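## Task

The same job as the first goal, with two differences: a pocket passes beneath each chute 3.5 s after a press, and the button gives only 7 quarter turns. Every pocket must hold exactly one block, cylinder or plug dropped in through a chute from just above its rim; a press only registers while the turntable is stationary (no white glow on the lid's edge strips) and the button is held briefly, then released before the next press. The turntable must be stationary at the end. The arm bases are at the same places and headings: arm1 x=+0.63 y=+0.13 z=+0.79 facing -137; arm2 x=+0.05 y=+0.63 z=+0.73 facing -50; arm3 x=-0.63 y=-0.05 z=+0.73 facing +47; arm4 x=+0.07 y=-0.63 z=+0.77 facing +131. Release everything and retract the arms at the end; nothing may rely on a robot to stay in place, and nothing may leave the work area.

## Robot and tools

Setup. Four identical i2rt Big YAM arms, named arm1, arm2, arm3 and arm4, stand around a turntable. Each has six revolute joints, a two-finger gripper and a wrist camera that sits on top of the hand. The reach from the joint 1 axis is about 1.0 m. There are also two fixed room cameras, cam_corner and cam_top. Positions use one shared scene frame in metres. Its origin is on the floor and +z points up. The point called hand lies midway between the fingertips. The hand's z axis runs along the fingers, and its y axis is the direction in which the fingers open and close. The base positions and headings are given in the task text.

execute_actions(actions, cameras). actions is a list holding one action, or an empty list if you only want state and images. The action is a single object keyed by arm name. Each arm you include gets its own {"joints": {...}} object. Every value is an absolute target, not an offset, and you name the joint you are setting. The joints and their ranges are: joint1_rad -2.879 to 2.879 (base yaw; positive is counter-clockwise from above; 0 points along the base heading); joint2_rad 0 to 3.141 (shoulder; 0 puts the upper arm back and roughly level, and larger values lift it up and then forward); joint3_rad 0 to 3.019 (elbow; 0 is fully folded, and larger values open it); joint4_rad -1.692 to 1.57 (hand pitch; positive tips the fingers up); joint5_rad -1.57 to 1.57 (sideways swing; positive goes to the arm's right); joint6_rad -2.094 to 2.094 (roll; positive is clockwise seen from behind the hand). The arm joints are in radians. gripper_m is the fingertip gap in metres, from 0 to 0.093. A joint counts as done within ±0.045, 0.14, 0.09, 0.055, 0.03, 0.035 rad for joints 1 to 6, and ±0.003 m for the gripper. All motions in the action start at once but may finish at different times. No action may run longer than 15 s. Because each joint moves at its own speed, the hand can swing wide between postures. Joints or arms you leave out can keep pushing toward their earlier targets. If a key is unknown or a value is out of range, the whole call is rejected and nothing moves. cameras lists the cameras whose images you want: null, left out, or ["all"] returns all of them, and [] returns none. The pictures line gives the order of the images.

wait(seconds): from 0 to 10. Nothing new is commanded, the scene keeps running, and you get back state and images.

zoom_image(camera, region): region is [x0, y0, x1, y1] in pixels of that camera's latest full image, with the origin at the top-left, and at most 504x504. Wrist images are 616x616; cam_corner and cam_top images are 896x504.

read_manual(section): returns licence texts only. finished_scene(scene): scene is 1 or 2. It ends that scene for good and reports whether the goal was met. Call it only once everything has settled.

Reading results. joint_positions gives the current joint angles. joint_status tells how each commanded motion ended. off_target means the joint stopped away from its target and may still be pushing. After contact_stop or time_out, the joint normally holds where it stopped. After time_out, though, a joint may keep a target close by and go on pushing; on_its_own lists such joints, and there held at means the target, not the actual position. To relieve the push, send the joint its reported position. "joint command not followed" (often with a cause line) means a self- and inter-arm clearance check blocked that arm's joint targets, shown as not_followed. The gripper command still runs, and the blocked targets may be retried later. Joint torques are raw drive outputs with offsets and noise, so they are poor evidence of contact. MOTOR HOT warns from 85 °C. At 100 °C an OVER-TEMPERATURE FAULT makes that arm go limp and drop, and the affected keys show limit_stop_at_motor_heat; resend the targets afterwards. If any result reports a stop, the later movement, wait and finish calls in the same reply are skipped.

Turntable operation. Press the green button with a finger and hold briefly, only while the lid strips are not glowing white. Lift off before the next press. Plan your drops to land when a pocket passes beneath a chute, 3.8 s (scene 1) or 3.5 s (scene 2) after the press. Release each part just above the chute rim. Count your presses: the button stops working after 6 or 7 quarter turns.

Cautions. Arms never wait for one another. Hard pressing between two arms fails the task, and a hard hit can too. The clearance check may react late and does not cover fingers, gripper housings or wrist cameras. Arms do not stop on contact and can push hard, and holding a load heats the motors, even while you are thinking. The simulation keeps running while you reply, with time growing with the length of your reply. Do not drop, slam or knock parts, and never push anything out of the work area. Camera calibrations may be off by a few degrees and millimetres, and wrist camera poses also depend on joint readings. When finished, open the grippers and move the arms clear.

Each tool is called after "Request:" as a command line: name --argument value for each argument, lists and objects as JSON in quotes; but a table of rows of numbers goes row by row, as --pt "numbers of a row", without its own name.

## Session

Request:
execute_actions --actions '[]'

Scene clock: 0.00 s.
Joint torques (N m, as the arm reports them, + toward a larger angle): no reading
arm1.joint_positions: joint1_rad=-0.830 joint2_rad=+0.447 joint3_rad=+1.452 joint4_rad=-1.527 joint5_rad=+0.017 joint6_rad=+0.006 gripper_m=+0.095
arm1.joint_status: not commanded
arm1.hand: x=+0.5059 y=+0.1524 z=+1.3430 quat_wxyz=(+0.020, -0.864, +0.043, +0.502) (m; scene frame)
arm2.joint_positions: joint1_rad=+0.793 joint2_rad=+0.441 joint3_rad=+1.456 joint4_rad=-1.519 joint5_rad=-0.012 joint6_rad=-0.014 gripper_m=+0.094
arm2.joint_status: not commanded
arm2.hand: x=+0.1819 y=+0.6199 z=+1.2887 quat_wxyz=(-0.504, -0.027, -0.863, +0.018) (m; scene frame)
arm3.joint_positions: joint1_rad=-0.113 joint2_rad=+0.435 joint3_rad=+1.465 joint4_rad=-1.533 joint5_rad=-0.004 joint6_rad=+0.004 gripper_m=+0.094
arm3.joint_status: not commanded
arm3.hand: x=-0.5411 y=+0.0263 z=+1.2882 quat_wxyz=(-0.479, +0.293, -0.808, -0.178) (m; scene frame)
arm4.joint_positions: joint1_rad=-0.761 joint2_rad=+0.439 joint3_rad=+1.477 joint4_rad=-1.525 joint5_rad=-0.008 joint6_rad=-0.005 gripper_m=+0.094
arm4.joint_status: not commanded
arm4.hand: x=+0.0729 y=-0.5075 z=+1.3364 quat_wxyz=(-0.372, +0.597, -0.617, -0.354) (m; scene frame)
pictures: arm1_cam_wrist, arm2_cam_wrist, arm3_cam_wrist, arm4_cam_wrist, cam_corner, cam_top
camera_calibration (this result's frames):
arm1_cam_wrist: T_world_to_cam=[[0.114441, 0.993379, -0.0100924, -0.200617], [0.90827, -0.108741, -0.404006, 0.101746], [-0.402429, 0.0370682, -0.914701, 1.54825], [0, 0, 0, 1]] pos_world=[0.553608, 0.152961, 1.45527]
arm2_cam_wrist: T_world_to_cam=[[-0.0629522, -0.997943, -0.0121405, 0.649717], [-0.906415, 0.0622609, -0.417774, 0.668385], [0.417671, -0.0152954, -0.90847, 1.22805], [0, 0, 0, 1]] pos_world=[0.133817, 0.62555, 1.40276]
arm3_cam_wrist: T_world_to_cam=[[0.637402, -0.770529, 0.00187421, 0.363173], [-0.694573, -0.575619, -0.431546, 0.202035], [0.333598, 0.273767, -0.902089, 1.46285], [0, 0, 0, 1]] pos_world=[-0.579161, -0.00434774, 1.40613]
arm4_cam_wrist: T_world_to_cam=[[0.998594, -0.0530082, 0.000992585, -0.105614], [-0.0473869, -0.900781, -0.431681, 0.127795], [0.0237767, 0.431027, -0.902026, 1.54553], [0, 0, 0, 1]] pos_world=[0.0747741, -0.556647, 1.44938]
Images, in order (width x height): arm1_cam_wrist 616x616, arm2_cam_wrist 616x616, arm3_cam_wrist 616x616, arm4_cam_wrist 616x616, cam_corner 896x504, cam_top 896x504.

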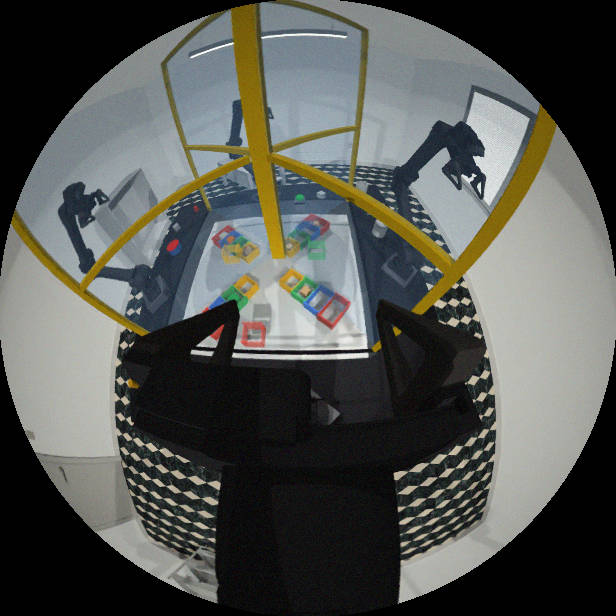

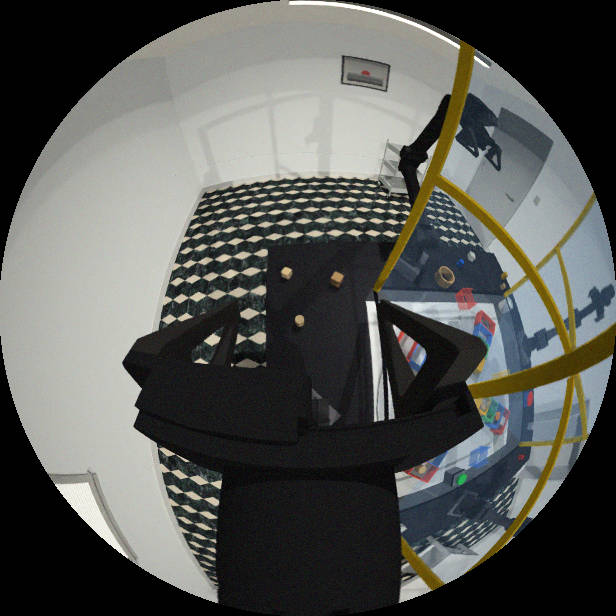

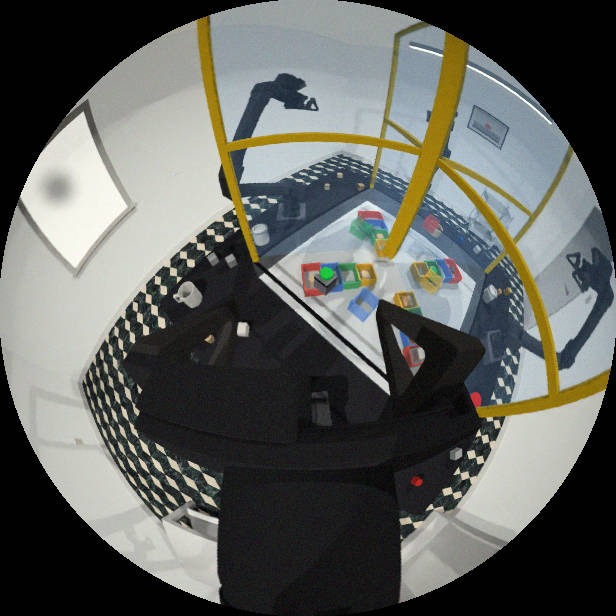

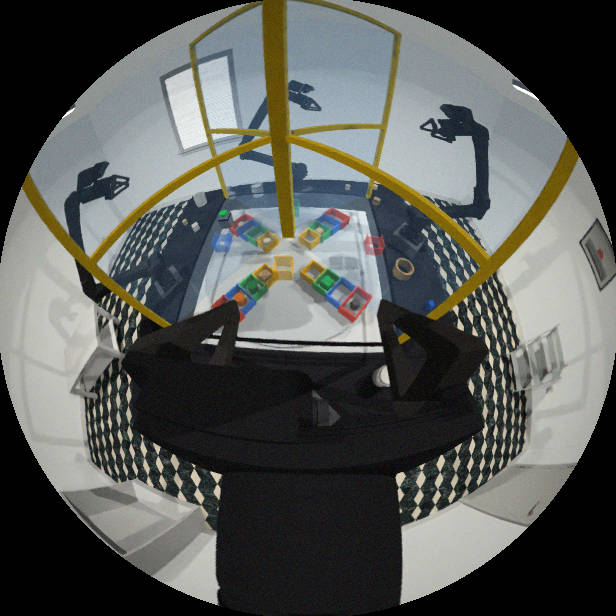

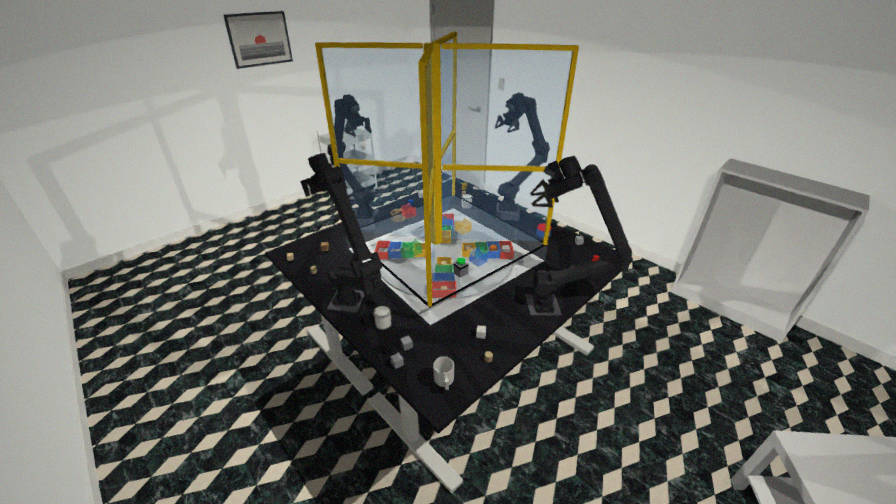

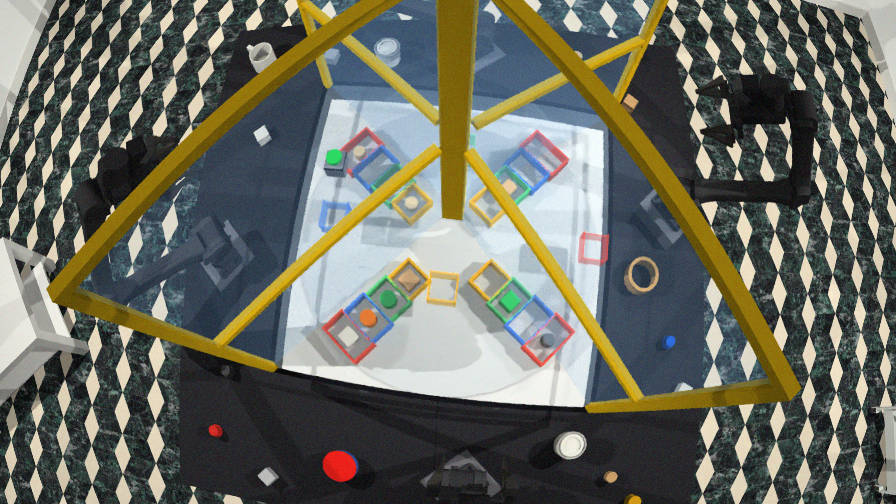

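Request:
zoom_image --camera "cam_top" --region '[270,90,630,410]'

Request:
zoom_image --camera "cam_corner" --region '[250,170,650,400]'

Request:
zoom_image --camera "arm4_cam_wrist" --region '[170,170,450,340]'

Region (270, 90, 630, 410) of cam_top's 896x504 image, scaled by 1.400, with more detail than that image has.

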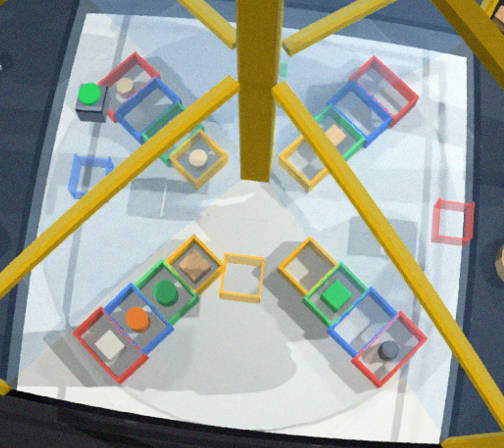

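Region (250, 170, 650, 400) of cam_corner's 896x504 image, scaled by 1.260, with more detail than that image has; it fills the top 290 rows of this view, and the rest is white.

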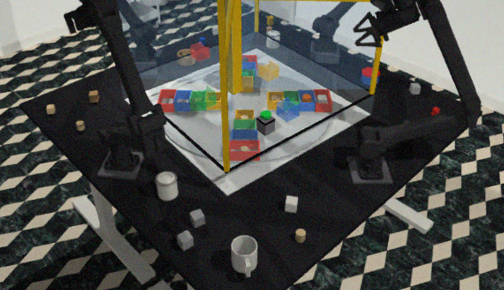

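Region (170, 170, 450, 340) of arm4_cam_wrist's 616x616 image, scaled by 1.800, with more detail than that image has; it fills the top 306 rows of this view, and the rest is white.

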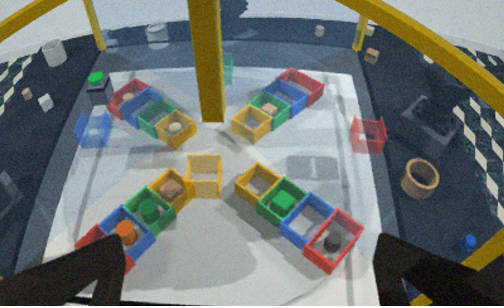

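Request:
execute_actions --actions '[{"arm1":{"joints":{"joint1_rad":0.78,"gripper_m":0.075}},"arm2":{"joints":{"joint1_rad":0.957,"gripper_m":0.075}},"arm3":{"joints":{"joint1_rad":0.634,"gripper_m":0.075}},"arm4":{"joints":{"joint1_rad":-2.315,"gripper_m":0.075}}}]' --cameras '[]'

Request:
execute_actions --actions '[{"arm1":{"joints":{"joint2_rad":1.46,"joint3_rad":0.867,"joint4_rad":-0.95}},"arm2":{"joints":{"joint2_rad":1.39,"joint3_rad":0.968,"joint4_rad":-1.127}},"arm3":{"joints":{"joint2_rad":1.468,"joint3_rad":1.053,"joint4_rad":-1.13}},"arm4":{"joints":{"joint2_rad":1.488,"joint3_rad":0.957,"joint4_rad":-1.012}}}]' --cameras '["arm1_cam_wrist","arm2_cam_wrist","arm3_cam_wrist","arm4_cam_wrist"]'

Scene clock: 27.90 s.
Joint torques (N m, as the arm reports them, + toward a larger angle): arm1=[0.01 7.57 7.81 2.   0.12 0.11] | arm2=[ 1.23  3.64  8.24  1.69  0.14 -0.02] | arm3=[ 2.29  6.63  6.55  2.35 -0.05 -0.01] | arm4=[ 0.99  5.1   6.8   2.    0.11 -0.06]
arm1.joint_positions: joint1_rad=+0.771 joint2_rad=+0.447 joint3_rad=+1.452 joint4_rad=-1.527 joint5_rad=+0.017 joint6_rad=+0.006 gripper_m=+0.075
arm1.joint_status: all done
arm1.hand: x=+0.6235 y=+0.0120 z=+1.3440 quat_wxyz=(-0.344, -0.628, -0.592, +0.371) (m; scene frame)
arm2.joint_positions: joint1_rad=+0.952 joint2_rad=+0.441 joint3_rad=+1.456 joint4_rad=-1.519 joint5_rad=-0.012 joint6_rad=-0.014 gripper_m=+0.075
arm2.joint_status: all done
arm2.hand: x=+0.1817 y=+0.6398 z=+1.2887 quat_wxyz=(-0.504, +0.041, -0.863, -0.023) (m; scene frame)
arm3.joint_positions: joint1_rad=+0.625 joint2_rad=+0.435 joint3_rad=+1.465 joint4_rad=-1.533 joint5_rad=-0.004 joint6_rad=+0.004 gripper_m=+0.075
arm3.joint_status: all done
arm3.hand: x=-0.6164 y=+0.0675 z=+1.2881 quat_wxyz=(-0.384, +0.566, -0.647, -0.338) (m; scene frame)
arm4.joint_positions: joint1_rad=-2.312 joint2_rad=+0.439 joint3_rad=+1.477 joint4_rad=-1.525 joint5_rad=-0.008 joint6_rad=-0.005 gripper_m=+0.075
arm4.joint_status: all done
arm4.hand: x=+0.1874 y=-0.6287 z=+1.3378 quat_wxyz=(-0.518, -0.005, -0.855, +0.007) (m; scene frame)
pictures: none
No camera images: the call's "cameras" was empty. Leave "cameras" out to get every camera's image.

Scene clock: 29.47 s.
Joint torques (N m, as the arm reports them, + toward a larger angle): arm1=[ -0.08 -10.27   9.67   0.93   0.12   0.11] | arm2=[ 1.11 -8.32  9.84  0.52  0.13 -0.03] | arm3=[  2.09 -11.89   7.93   1.09  -0.03   0.01] | arm4=[  0.23 -10.68   7.67   0.74   0.08  -0.11]
arm1.joint_positions: joint1_rad=+0.771 joint2_rad=+1.455 joint3_rad=+0.847 joint4_rad=-0.966 joint5_rad=+0.017 joint6_rad=+0.006 gripper_m=+0.075
arm1.joint_status: all done
arm1.hand: x=+0.6103 y=-0.2243 z=+0.8422 quat_wxyz=(+0.004, -0.725, -0.688, +0.011) (m; scene frame)
arm2.joint_positions: joint1_rad=+0.952 joint2_rad=+1.375 joint3_rad=+0.958 joint4_rad=-1.134 joint5_rad=-0.012 joint6_rad=-0.014 gripper_m=+0.075
arm2.joint_status: all done
arm2.hand: x=+0.4199 y=+0.6598 z=+0.8419 quat_wxyz=(-0.005, +0.045, -0.999, -0.008) (m; scene frame)
arm3.joint_positions: joint1_rad=+0.625 joint2_rad=+1.471 joint3_rad=+1.043 joint4_rad=-1.143 joint5_rad=-0.004 joint6_rad=+0.004 gripper_m=+0.075
arm3.joint_status: all done
arm3.hand: x=-0.5774 y=+0.3473 z=+0.8390 quat_wxyz=(-0.002, +0.657, -0.754, -0.002) (m; scene frame)
arm4.joint_positions: joint1_rad=-2.312 joint2_rad=+1.489 joint3_rad=+0.943 joint4_rad=-1.027 joint5_rad=-0.008 joint6_rad=-0.005 gripper_m=+0.075
arm4.joint_status: all done
arm4.hand: x=+0.4553 y=-0.6385 z=+0.8416 quat_wxyz=(-0.002, -0.010, -1.000, -0.001) (m; scene frame)
pictures: arm1_cam_wrist, arm2_cam_wrist, arm3_cam_wrist, arm4_cam_wrist
camera_calibration (this result's frames):
arm1_cam_wrist: T_world_to_cam=[[-0.997247, 0.0637401, 0.037882, 0.586117], [0.0738345, 0.80677, 0.586234, -0.355696], [0.00680459, 0.587418, -0.809255, 0.931058], [0, 0, 0, 1]] pos_world=[0.604431, -0.297315, 0.939782]
arm2_cam_wrist: T_world_to_cam=[[0.0775492, -0.996674, -0.0250496, 0.650079], [-0.812934, -0.0777582, 0.577141, -0.08951], [-0.577169, -0.0243932, -0.81626, 1.06947], [0, 0, 0, 1]] pos_world=[0.494086, 0.667044, 0.940909]
arm3_cam_wrist: T_world_to_cam=[[0.990901, -0.134071, 0.0118654, 0.609208], [-0.115794, -0.80423, 0.582928, -0.269822], [-0.0686114, -0.578998, -0.812437, 0.970658], [0, 0, 0, 1]] pos_world=[-0.56831, 0.426687, 0.938657]
arm4_cam_wrist: T_world_to_cam=[[-0.0330387, -0.999404, 0.0100154, -0.63607], [-0.808268, 0.0326117, 0.587911, -0.101352], [-0.587887, 0.0113287, -0.808863, 1.07872], [0, 0, 0, 1]] pos_world=[0.531233, -0.644606, 0.938497]
Images, in order (width x height): arm1_cam_wrist 616x616, arm2_cam_wrist 616x616, arm3_cam_wrist 616x616, arm4_cam_wrist 616x616.

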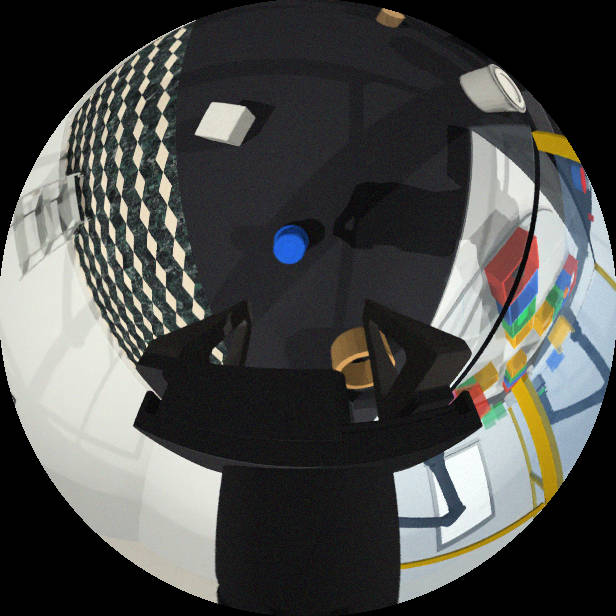

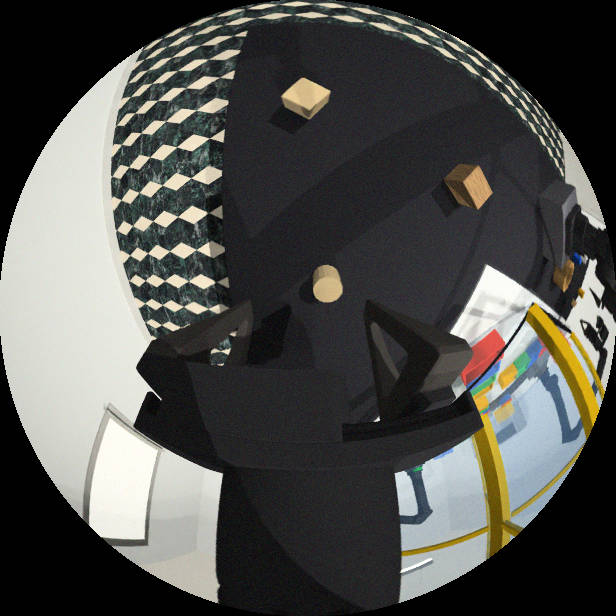

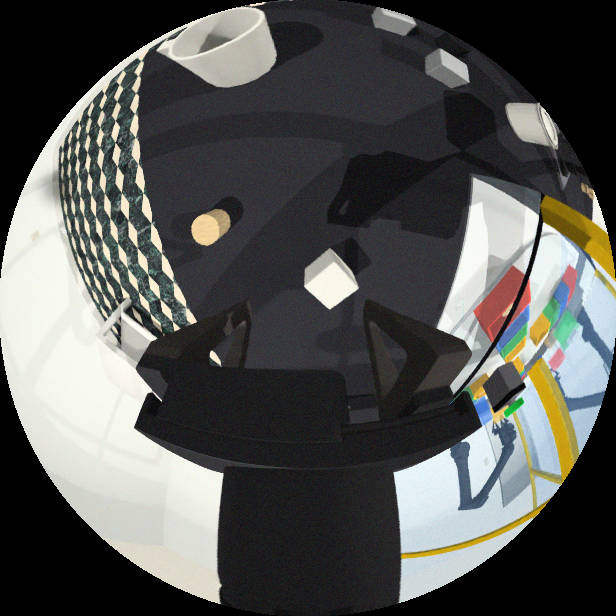

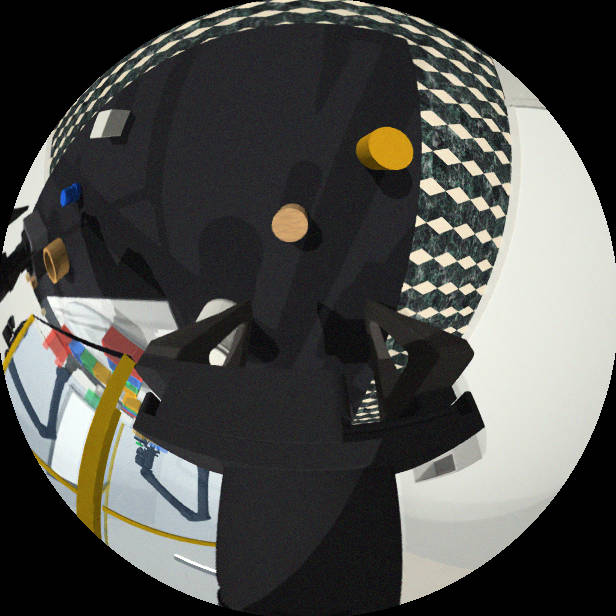

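Request:
execute_actions --actions '[{"arm1":{"joints":{"joint1_rad":0.826}},"arm2":{"joints":{"joint1_rad":0.896}},"arm3":{"joints":{"joint1_rad":0.562,"joint6_rad":0.76}},"arm4":{"joints":{"joint1_rad":-2.265}}}]' --cameras '[]'

Request:
execute_actions --actions '[{"arm1":{"joints":{"joint2_rad":1.665,"joint3_rad":0.812,"joint4_rad":-0.68}},"arm2":{"joints":{"joint2_rad":1.478,"joint3_rad":0.785,"joint4_rad":-0.856}},"arm3":{"joints":{"joint2_rad":1.553,"joint3_rad":0.878,"joint4_rad":-0.868}},"arm4":{"joints":{"joint2_rad":1.725,"joint3_rad":0.995,"joint4_rad":-0.79}}}]' --cameras '["arm1_cam_wrist","arm2_cam_wrist","arm3_cam_wrist","arm4_cam_wrist"]'

Scene clock: 43.50 s.
Joint torques (N m, as the arm reports them, + toward a larger angle): arm1=[ -0.37 -10.39   9.61   0.95   0.12   0.11] | arm2=[ 0.49 -8.27  9.62  0.37  0.15 -0.03] | arm3=[  1.61 -11.7    7.99   0.98   0.04   0.11] | arm4=[  0.17 -10.31   7.68   0.65   0.11  -0.08]
arm1.joint_positions: joint1_rad=+0.821 joint2_rad=+1.455 joint3_rad=+0.847 joint4_rad=-0.966 joint5_rad=+0.017 joint6_rad=+0.006 gripper_m=+0.075
arm1.joint_status: all done
arm1.hand: x=+0.6281 y=-0.2249 z=+0.8421 quat_wxyz=(+0.004, -0.708, -0.706, +0.011) (m; scene frame)
arm2.joint_positions: joint1_rad=+0.898 joint2_rad=+1.375 joint3_rad=+0.958 joint4_rad=-1.134 joint5_rad=-0.012 joint6_rad=-0.014 gripper_m=+0.075
arm2.joint_status: all done
arm2.hand: x=+0.4210 y=+0.6398 z=+0.8418 quat_wxyz=(-0.005, +0.018, -1.000, -0.008) (m; scene frame)
arm3.joint_positions: joint1_rad=+0.565 joint2_rad=+1.471 joint3_rad=+1.043 joint4_rad=-1.143 joint5_rad=-0.004 joint6_rad=+0.750 gripper_m=+0.075
arm3.joint_status: all done
arm3.hand: x=-0.5538 y=+0.3434 z=+0.8391 quat_wxyz=(-0.001, +0.308, -0.951, -0.003) (m; scene frame)
arm4.joint_positions: joint1_rad=-2.264 joint2_rad=+1.489 joint3_rad=+0.943 joint4_rad=-1.027 joint5_rad=-0.008 joint6_rad=-0.005 gripper_m=+0.075
arm4.joint_status: all done
arm4.hand: x=+0.4553 y=-0.6200 z=+0.8415 quat_wxyz=(-0.001, +0.014, -1.000, -0.001) (m; scene frame)
pictures: none
No camera images: the call's "cameras" was empty. Leave "cameras" out to get every camera's image.

Scene clock: 44.53 s.
Joint torques (N m, as the arm reports them, + toward a larger angle): arm1=[ -0.45 -13.97   6.87   0.95   0.12   0.11] | arm2=[ 0.4  -9.59  7.72  0.5   0.13 -0.03] | arm3=[  1.24 -12.27   7.02   1.31   0.03   0.08] | arm4=[ -0.06 -14.84   8.36   0.82   0.11  -0.09]
arm1.joint_positions: joint1_rad=+0.821 joint2_rad=+1.677 joint3_rad=+0.806 joint4_rad=-0.695 joint5_rad=+0.017 joint6_rad=+0.006 gripper_m=+0.075
arm1.joint_status: all done
arm1.hand: x=+0.6277 y=-0.2443 z=+0.7536 quat_wxyz=(+0.002, -0.708, -0.706, +0.014) (m; scene frame)
arm2.joint_positions: joint1_rad=+0.898 joint2_rad=+1.482 joint3_rad=+0.779 joint4_rad=-0.864 joint5_rad=-0.012 joint6_rad=-0.014 gripper_m=+0.075
arm2.joint_status: all done
arm2.hand: x=+0.3995 y=+0.6396 z=+0.7484 quat_wxyz=(+0.003, +0.018, -1.000, -0.008) (m; scene frame)
arm3.joint_positions: joint1_rad=+0.565 joint2_rad=+1.562 joint3_rad=+0.865 joint4_rad=-0.881 joint5_rad=-0.004 joint6_rad=+0.751 gripper_m=+0.075
arm3.joint_status: all done
arm3.hand: x=-0.5576 y=+0.3228 z=+0.7479 quat_wxyz=(+0.001, +0.308, -0.951, +0.001) (m; scene frame)
arm4.joint_positions: joint1_rad=-2.264 joint2_rad=+1.743 joint3_rad=+0.954 joint4_rad=-0.805 joint5_rad=-0.008 joint6_rad=-0.005 gripper_m=+0.075
arm4.joint_status: all done
arm4.hand: x=+0.4884 y=-0.6199 z=+0.7476 quat_wxyz=(+0.009, +0.014, -1.000, -0.001) (m; scene frame)
pictures: arm1_cam_wrist, arm2_cam_wrist, arm3_cam_wrist, arm4_cam_wrist
camera_calibration (this result's frames):
arm1_cam_wrist: T_world_to_cam=[[-0.99916, 0.0144765, 0.0383314, 0.596902], [0.0340492, 0.813753, 0.580212, -0.257667], [-0.0227929, 0.58103, -0.813563, 0.891263], [0, 0, 0, 1]] pos_world=[0.625489, -0.316814, 0.85172]
arm2_cam_wrist: T_world_to_cam=[[0.0231258, -0.999432, -0.0244996, 0.652314], [-0.806507, -0.0331319, 0.590296, -0.0946189], [-0.590773, 0.00610798, -0.806815, 0.959746], [0, 0, 0, 1]] pos_world=[0.475596, 0.642947, 0.846172]
arm3_cam_wrist: T_world_to_cam=[[0.588738, -0.808218, 0.013111, 0.579818], [-0.657799, -0.469614, 0.588866, -0.64884], [-0.469775, -0.355312, -0.808124, 0.58463], [0, 0, 0, 1]] pos_world=[-0.493523, 0.371641, 0.846931]
arm4_cam_wrist: T_world_to_cam=[[0.0151034, -0.999831, 0.0104367, -0.639507], [-0.796449, -0.00571925, 0.604679, -0.062004], [-0.604518, -0.017445, -0.796401, 1.00294], [0, 0, 0, 1]] pos_world=[0.56657, -0.622258, 0.842908]
Images, in order (width x height): arm1_cam_wrist 616x616, arm2_cam_wrist 616x616, arm3_cam_wrist 616x616, arm4_cam_wrist 616x616.

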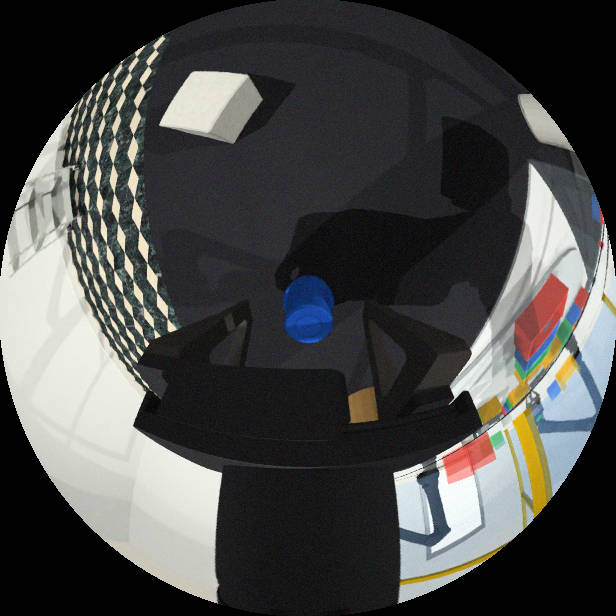

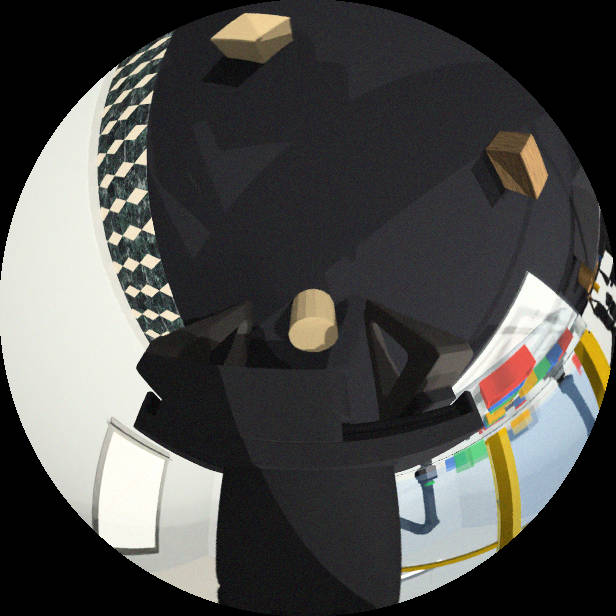

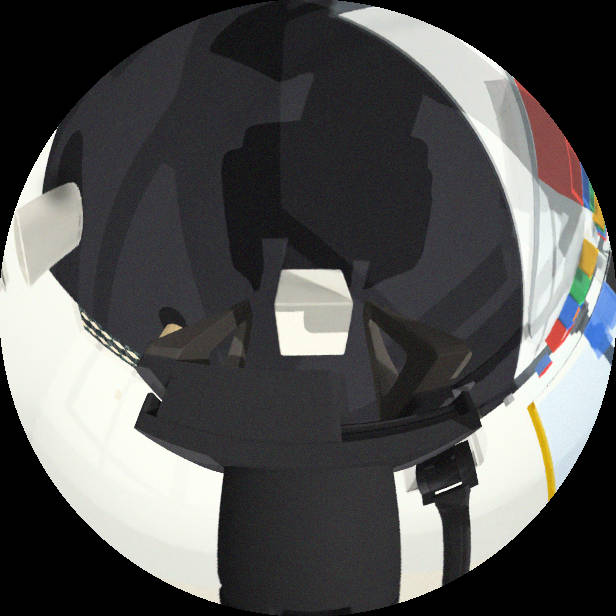

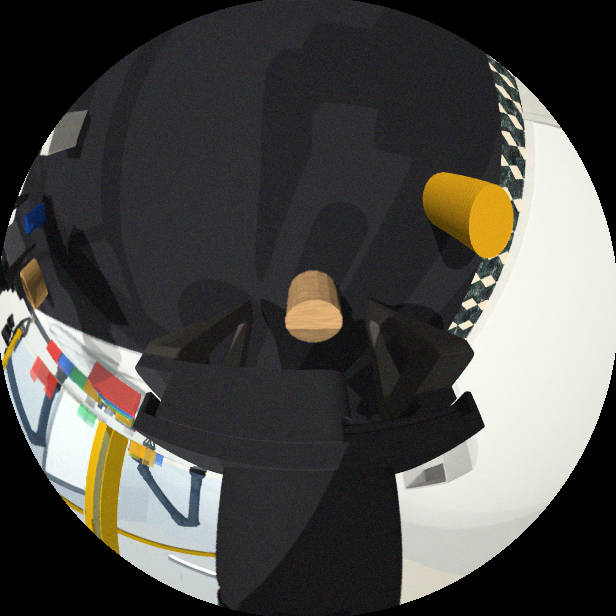

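Request:
execute_actions --actions '[{"arm4":{"joints":{"joint4_rad":-0.76}}}]' --cameras '[]'

Request:
execute_actions --actions '[{"arm1":{"joints":{"gripper_m":0}},"arm2":{"joints":{"gripper_m":0}},"arm3":{"joints":{"gripper_m":0}},"arm4":{"joints":{"gripper_m":0}}}]' --cameras '[]'

Request:
execute_actions --actions '[{"arm1":{"joints":{"joint2_rad":0.9,"joint3_rad":0.95,"joint4_rad":-1.6}},"arm2":{"joints":{"joint2_rad":0.9,"joint3_rad":1.03,"joint4_rad":-1.65}},"arm3":{"joints":{"joint2_rad":0.9,"joint3_rad":1.04,"joint4_rad":-1.65,"joint6_rad":0.25}},"arm4":{"joints":{"joint2_rad":0.9,"joint3_rad":0.99,"joint4_rad":-1.6}}}]' --cameras '[]'

Request:
execute_actions --actions '[{"arm1":{"joints":{"joint1_rad":-0.266}},"arm2":{"joints":{"joint1_rad":-0.727}},"arm3":{"joints":{"joint1_rad":-0.58}},"arm4":{"joints":{"joint1_rad":-0.598}}}]' --cameras '[]'

Request:
execute_actions --actions '[{"arm1":{"joints":{"joint2_rad":1.15,"joint3_rad":0.925,"joint4_rad":-1.315}},"arm2":{"joints":{"joint2_rad":1.372,"joint3_rad":1.31,"joint4_rad":-1.45}},"arm3":{"joints":{"joint2_rad":1.34,"joint3_rad":1.275,"joint4_rad":-1.445}},"arm4":{"joints":{"joint2_rad":1.44,"joint3_rad":1.25,"joint4_rad":-0.93}}}]'

Scene clock: 67.33 s.
Joint torques (N m, as the arm reports them, + toward a larger angle): arm1=[ -0.46 -14.13   6.88   0.95   0.12   0.11] | arm2=[ 0.29 -9.59  7.86  0.56  0.14 -0.03] | arm3=[  1.4  -12.38   6.96   1.12   0.03   0.1 ] | arm4=[  0.72 -14.28   8.39   0.86   0.09  -0.09]
arm1.joint_positions: joint1_rad=+0.821 joint2_rad=+1.677 joint3_rad=+0.806 joint4_rad=-0.695 joint5_rad=+0.017 joint6_rad=+0.006 gripper_m=+0.075
arm1.joint_status: not commanded
arm1.hand: x=+0.6277 y=-0.2443 z=+0.7536 quat_wxyz=(+0.002, -0.708, -0.706, +0.014) (m; scene frame)
arm2.joint_positions: joint1_rad=+0.898 joint2_rad=+1.482 joint3_rad=+0.779 joint4_rad=-0.864 joint5_rad=-0.012 joint6_rad=-0.014 gripper_m=+0.075
arm2.joint_status: not commanded
arm2.hand: x=+0.3995 y=+0.6396 z=+0.7484 quat_wxyz=(+0.003, +0.018, -1.000, -0.008) (m; scene frame)
arm3.joint_positions: joint1_rad=+0.565 joint2_rad=+1.562 joint3_rad=+0.865 joint4_rad=-0.881 joint5_rad=-0.004 joint6_rad=+0.751 gripper_m=+0.075
arm3.joint_status: not commanded
arm3.hand: x=-0.5576 y=+0.3228 z=+0.7479 quat_wxyz=(+0.001, +0.308, -0.951, +0.001) (m; scene frame)
arm4.joint_positions: joint1_rad=-2.264 joint2_rad=+1.743 joint3_rad=+0.954 joint4_rad=-0.775 joint5_rad=-0.008 joint6_rad=-0.005 gripper_m=+0.075
arm4.joint_status: all done
arm4.hand: x=+0.4958 y=-0.6197 z=+0.7476 quat_wxyz=(-0.006, +0.014, -1.000, -0.001) (m; scene frame)
pictures: none
No camera images: the call's "cameras" was empty. Leave "cameras" out to get every camera's image.

Scene clock: 68.00 s.
Joint torques (N m, as the arm reports them, + toward a larger angle): arm1=[ -0.42 -14.06   6.9    0.93   0.11   0.11] | arm2=[ 0.53 -9.9   7.83  0.51  0.16 -0.03] | arm3=[  1.25 -12.2    6.97   1.08   0.02   0.08] | arm4=[  0.84 -14.27   8.42   0.82   0.13  -0.08]
arm1.joint_positions: joint1_rad=+0.821 joint2_rad=+1.677 joint3_rad=+0.806 joint4_rad=-0.694 joint5_rad=+0.017 joint6_rad=+0.006 gripper_m=+0.026
arm1.joint_status: gripper_m off_target (ended at +0.026, target +0.000)
arm1.hand: x=+0.6277 y=-0.2445 z=+0.7537 quat_wxyz=(+0.001, -0.708, -0.706, +0.014) (m; scene frame)
arm2.joint_positions: joint1_rad=+0.898 joint2_rad=+1.482 joint3_rad=+0.779 joint4_rad=-0.863 joint5_rad=-0.012 joint6_rad=-0.014 gripper_m=+0.000
arm2.joint_status: all done
arm2.hand: x=+0.3998 y=+0.6396 z=+0.7484 quat_wxyz=(+0.003, +0.018, -1.000, -0.008) (m; scene frame)
arm3.joint_positions: joint1_rad=+0.565 joint2_rad=+1.562 joint3_rad=+0.865 joint4_rad=-0.881 joint5_rad=-0.004 joint6_rad=+0.751 gripper_m=+0.039
arm3.joint_status: gripper_m off_target (ended at +0.039, target +0.000)
arm3.hand: x=-0.5576 y=+0.3230 z=+0.7479 quat_wxyz=(+0.001, +0.308, -0.951, +0.000) (m; scene frame)
arm4.joint_positions: joint1_rad=-2.264 joint2_rad=+1.743 joint3_rad=+0.954 joint4_rad=-0.775 joint5_rad=-0.008 joint6_rad=-0.005 gripper_m=+0.031
arm4.joint_status: gripper_m off_target (ended at +0.031, target +0.000)
arm4.hand: x=+0.4958 y=-0.6197 z=+0.7476 quat_wxyz=(-0.006, +0.014, -1.000, -0.001) (m; scene frame)
pictures: none
No camera images: the call's "cameras" was empty. Leave "cameras" out to get every camera's image.

Scene clock: 69.53 s.
Joint torques (N m, as the arm reports them, + toward a larger angle): arm1=[-0.39 -2.41 11.87 -0.31  0.11  0.11] | arm2=[ 0.46 -2.71 11.57 -0.01  0.13 -0.02] | arm3=[ 0.97 -2.76 10.24  0.23  0.01 -0.04] | arm4=[ 0.01 -3.6  10.53 -0.29  0.08 -0.1 ]
arm1.joint_positions: joint1_rad=+0.821 joint2_rad=+0.895 joint3_rad=+0.921 joint4_rad=-1.587 joint5_rad=+0.017 joint6_rad=+0.006 gripper_m=+0.026
arm1.joint_status: all done
arm1.hand: x=+0.6286 y=-0.0866 z=+1.0224 quat_wxyz=(+0.000, -0.708, -0.706, +0.015) (m; scene frame)
arm2.joint_positions: joint1_rad=+0.898 joint2_rad=+0.884 joint3_rad=+1.009 joint4_rad=-1.643 joint5_rad=-0.012 joint6_rad=-0.014 gripper_m=+0.000
arm2.joint_status: all done
arm2.hand: x=+0.2800 y=+0.6361 z=+0.9969 quat_wxyz=(-0.021, +0.018, -1.000, -0.008) (m; scene frame)
arm3.joint_positions: joint1_rad=+0.565 joint2_rad=+0.895 joint3_rad=+1.009 joint4_rad=-1.639 joint5_rad=-0.004 joint6_rad=+0.260 gripper_m=+0.039
arm3.joint_status: all done
arm3.hand: x=-0.5872 y=+0.1756 z=+0.9946 quat_wxyz=(-0.017, +0.530, -0.848, -0.019) (m; scene frame)
arm4.joint_positions: joint1_rad=-2.264 joint2_rad=+0.899 joint3_rad=+0.954 joint4_rad=-1.587 joint5_rad=-0.008 joint6_rad=-0.005 gripper_m=+0.031
arm4.joint_status: all done
arm4.hand: x=+0.3000 y=-0.6224 z=+1.0161 quat_wxyz=(-0.022, +0.014, -1.000, -0.001) (m; scene frame)
pictures: none
No camera images: the call's "cameras" was empty. Leave "cameras" out to get every camera's image.

Scene clock: 71.37 s.
Joint torques (N m, as the arm reports them, + toward a larger angle): arm1=[-1.36 -2.45 11.87 -0.3   0.11  0.11] | arm2=[ 0.05 -2.89 11.52  0.06  0.15 -0.03] | arm3=[ 0.95 -2.86 10.31  0.13 -0.05 -0.09] | arm4=[ 0.87 -3.28 10.37 -0.2   0.1  -0.12]
arm1.joint_positions: joint1_rad=-0.258 joint2_rad=+0.895 joint3_rad=+0.921 joint4_rad=-1.587 joint5_rad=+0.017 joint6_rad=+0.006 gripper_m=+0.026
arm1.joint_status: all done
arm1.hand: x=+0.4341 y=+0.0329 z=+1.0220 quat_wxyz=(+0.002, -0.970, -0.242, +0.010) (m; scene frame)
arm2.joint_positions: joint1_rad=-0.722 joint2_rad=+0.889 joint3_rad=+1.009 joint4_rad=-1.643 joint5_rad=-0.012 joint6_rad=-0.014 gripper_m=+0.000
arm2.joint_status: all done
arm2.hand: x=+0.0498 y=+0.4025 z=+0.9976 quat_wxyz=(-0.016, -0.711, -0.703, +0.015) (m; scene frame)
arm3.joint_positions: joint1_rad=-0.572 joint2_rad=+0.899 joint3_rad=+1.009 joint4_rad=-1.639 joint5_rad=-0.003 joint6_rad=+0.258 gripper_m=+0.039
arm3.joint_status: all done
arm3.hand: x=-0.4083 y=+0.0056 z=+0.9936 quat_wxyz=(-0.022, -0.009, -1.000, -0.009) (m; scene frame)
arm4.joint_positions: joint1_rad=-0.600 joint2_rad=+0.899 joint3_rad=+0.954 joint4_rad=-1.587 joint5_rad=-0.008 joint6_rad=-0.005 gripper_m=+0.031
arm4.joint_status: all done
arm4.hand: x=+0.0427 y=-0.4001 z=+1.0133 quat_wxyz=(-0.010, +0.748, -0.663, -0.013) (m; scene frame)
pictures: none
No camera images: the call's "cameras" was empty. Leave "cameras" out to get every camera's image.

Scene clock: 72.73 s.
Joint torques (N m, as the arm reports them, + toward a larger angle): arm1=[-1.34 -8.4   9.56  0.92  0.11  0.11] | arm2=[  0.03 -10.58  13.27   0.28   0.13  -0.02] | arm3=[  0.94 -10.95  10.66   0.8   -0.04  -0.1 ] | arm4=[  0.5  -14.25  10.95   1.65   0.07  -0.08]
arm1.joint_positions: joint1_rad=-0.258 joint2_rad=+1.162 joint3_rad=+0.921 joint4_rad=-1.329 joint5_rad=+0.017 joint6_rad=+0.006 gripper_m=+0.026
arm1.joint_status: all done
arm1.hand: x=+0.3613 y=-0.0070 z=+0.9584 quat_wxyz=(+0.003, -0.970, -0.242, +0.006) (m; scene frame)
arm2.joint_positions: joint1_rad=-0.722 joint2_rad=+1.384 joint3_rad=+1.268 joint4_rad=-1.453 joint5_rad=-0.012 joint6_rad=-0.014 gripper_m=+0.000
arm2.joint_status: all done
arm2.hand: x=+0.0450 y=+0.2316 z=+0.9550 quat_wxyz=(+0.000, -0.711, -0.703, -0.001) (m; scene frame)
arm3.joint_positions: joint1_rad=-0.572 joint2_rad=+1.350 joint3_rad=+1.238 joint4_rad=-1.452 joint5_rad=-0.003 joint6_rad=+0.258 gripper_m=+0.039
arm3.joint_status: all done
arm3.hand: x=-0.2554 y=+0.0432 z=+0.9555 quat_wxyz=(-0.005, -0.009, -1.000, -0.005) (m; scene frame)
arm4.joint_positions: joint1_rad=-0.600 joint2_rad=+1.462 joint3_rad=+1.209 joint4_rad=-0.950 joint5_rad=-0.008 joint6_rad=-0.005 gripper_m=+0.031
arm4.joint_status: all done
arm4.hand: x=+0.0110 y=-0.1258 z=+0.9565 quat_wxyz=(-0.119, +0.737, -0.651, -0.135) (m; scene frame)
pictures: arm1_cam_wrist, arm2_cam_wrist, arm3_cam_wrist, arm4_cam_wrist, cam_corner, cam_top
camera_calibration (this result's frames):
arm1_cam_wrist: T_world_to_cam=[[-0.459658, 0.887727, 0.0256164, 0.142831], [0.726531, 0.35929, 0.585717, -0.819251], [0.510753, 0.28784, -0.810111, 0.715771], [0, 0, 0, 1]] pos_world=[0.295282, -0.0384739, 1.05604]
arm2_cam_wrist: T_world_to_cam=[[-0.999619, 0.0252784, -0.0111147, 0.0536962], [0.0139766, 0.810294, 0.585858, -0.74404], [0.0238157, 0.585479, -0.810338, 0.761064], [0, 0, 0, 1]] pos_world=[0.0459496, 0.155946, 1.05322]
arm3_cam_wrist: T_world_to_cam=[[-0.0152213, -0.999881, 0.00244131, 0.0374546], [-0.815154, 0.0138231, 0.579079, -0.755305], [-0.579044, 0.00682432, -0.815268, 0.758269], [0, 0, 0, 1]] pos_world=[-0.176048, 0.0427161, 1.05548]
arm4_cam_wrist: T_world_to_cam=[[0.994229, 0.107125, 0.00581357, -0.00758745], [0.1017, -0.958359, 0.266844, -0.372306], [0.0341572, -0.264713, -0.963722, 1.01115], [0, 0, 0, 1]] pos_world=[0.0108691, -0.0883255, 1.07386]
Images, in order (width x height): arm1_cam_wrist 616x616, arm2_cam_wrist 616x616, arm3_cam_wrist 616x616, arm4_cam_wrist 616x616, cam_corner 896x504, cam_top 896x504.

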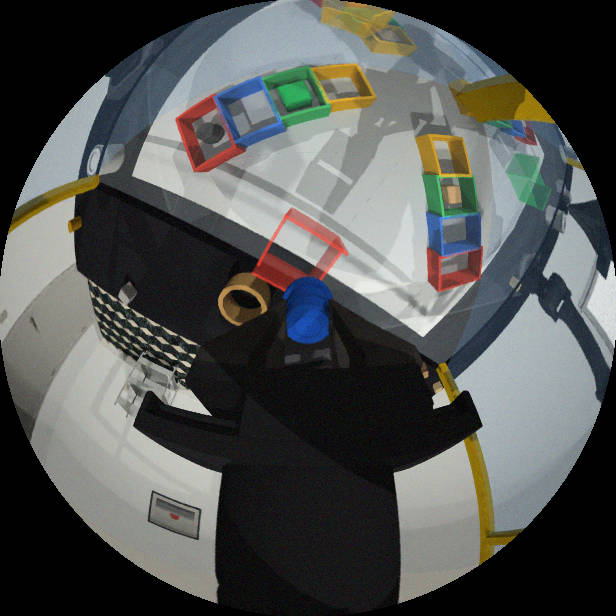

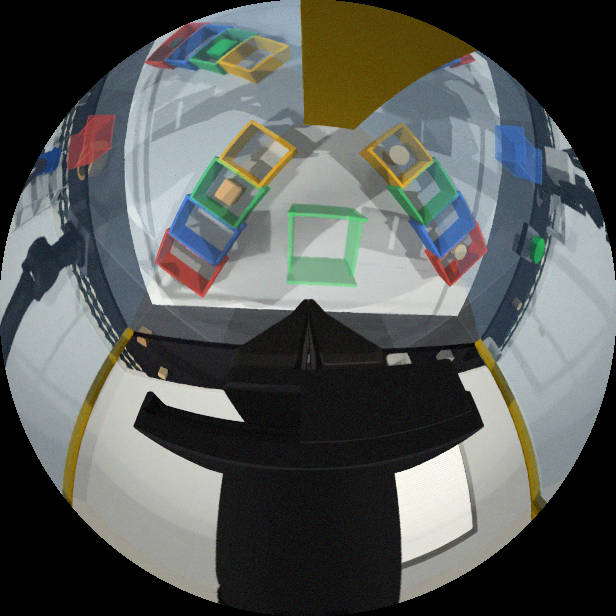

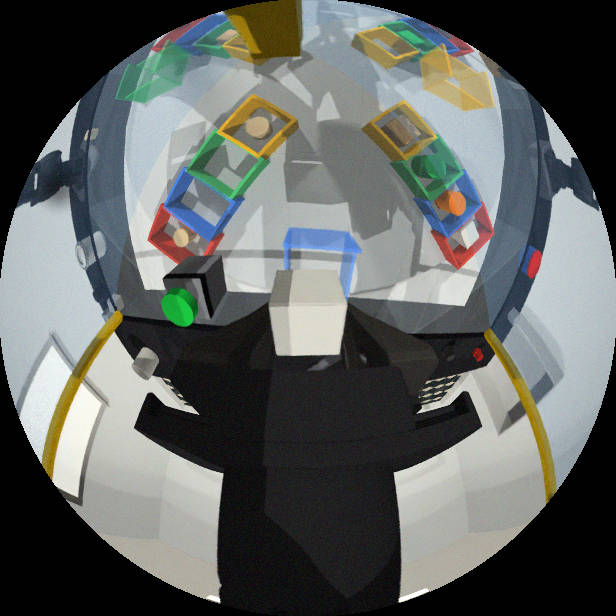

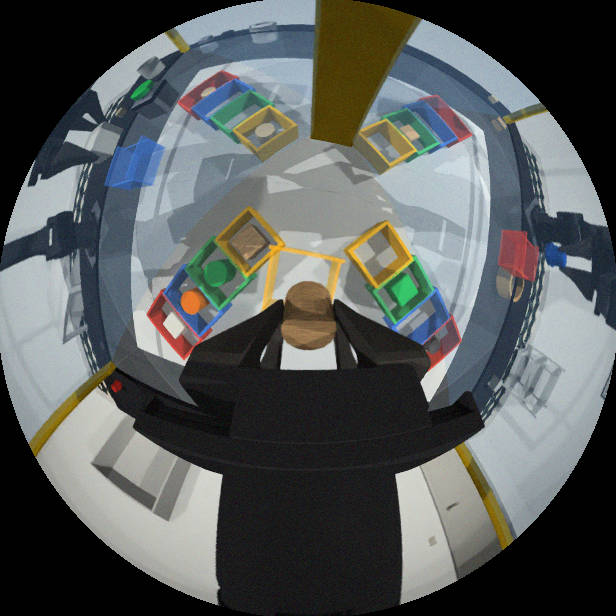

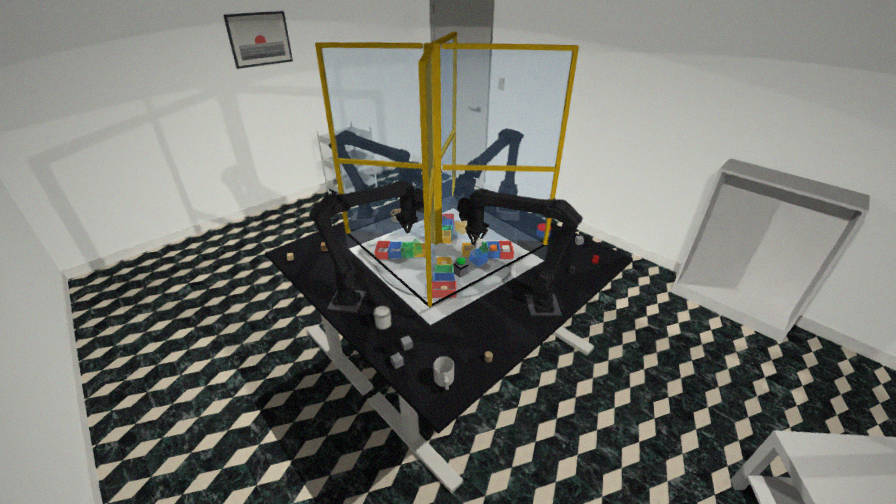

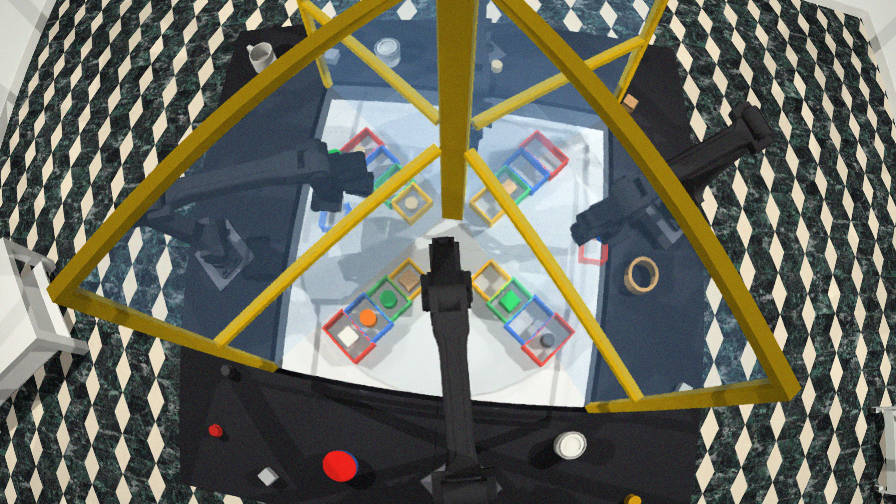

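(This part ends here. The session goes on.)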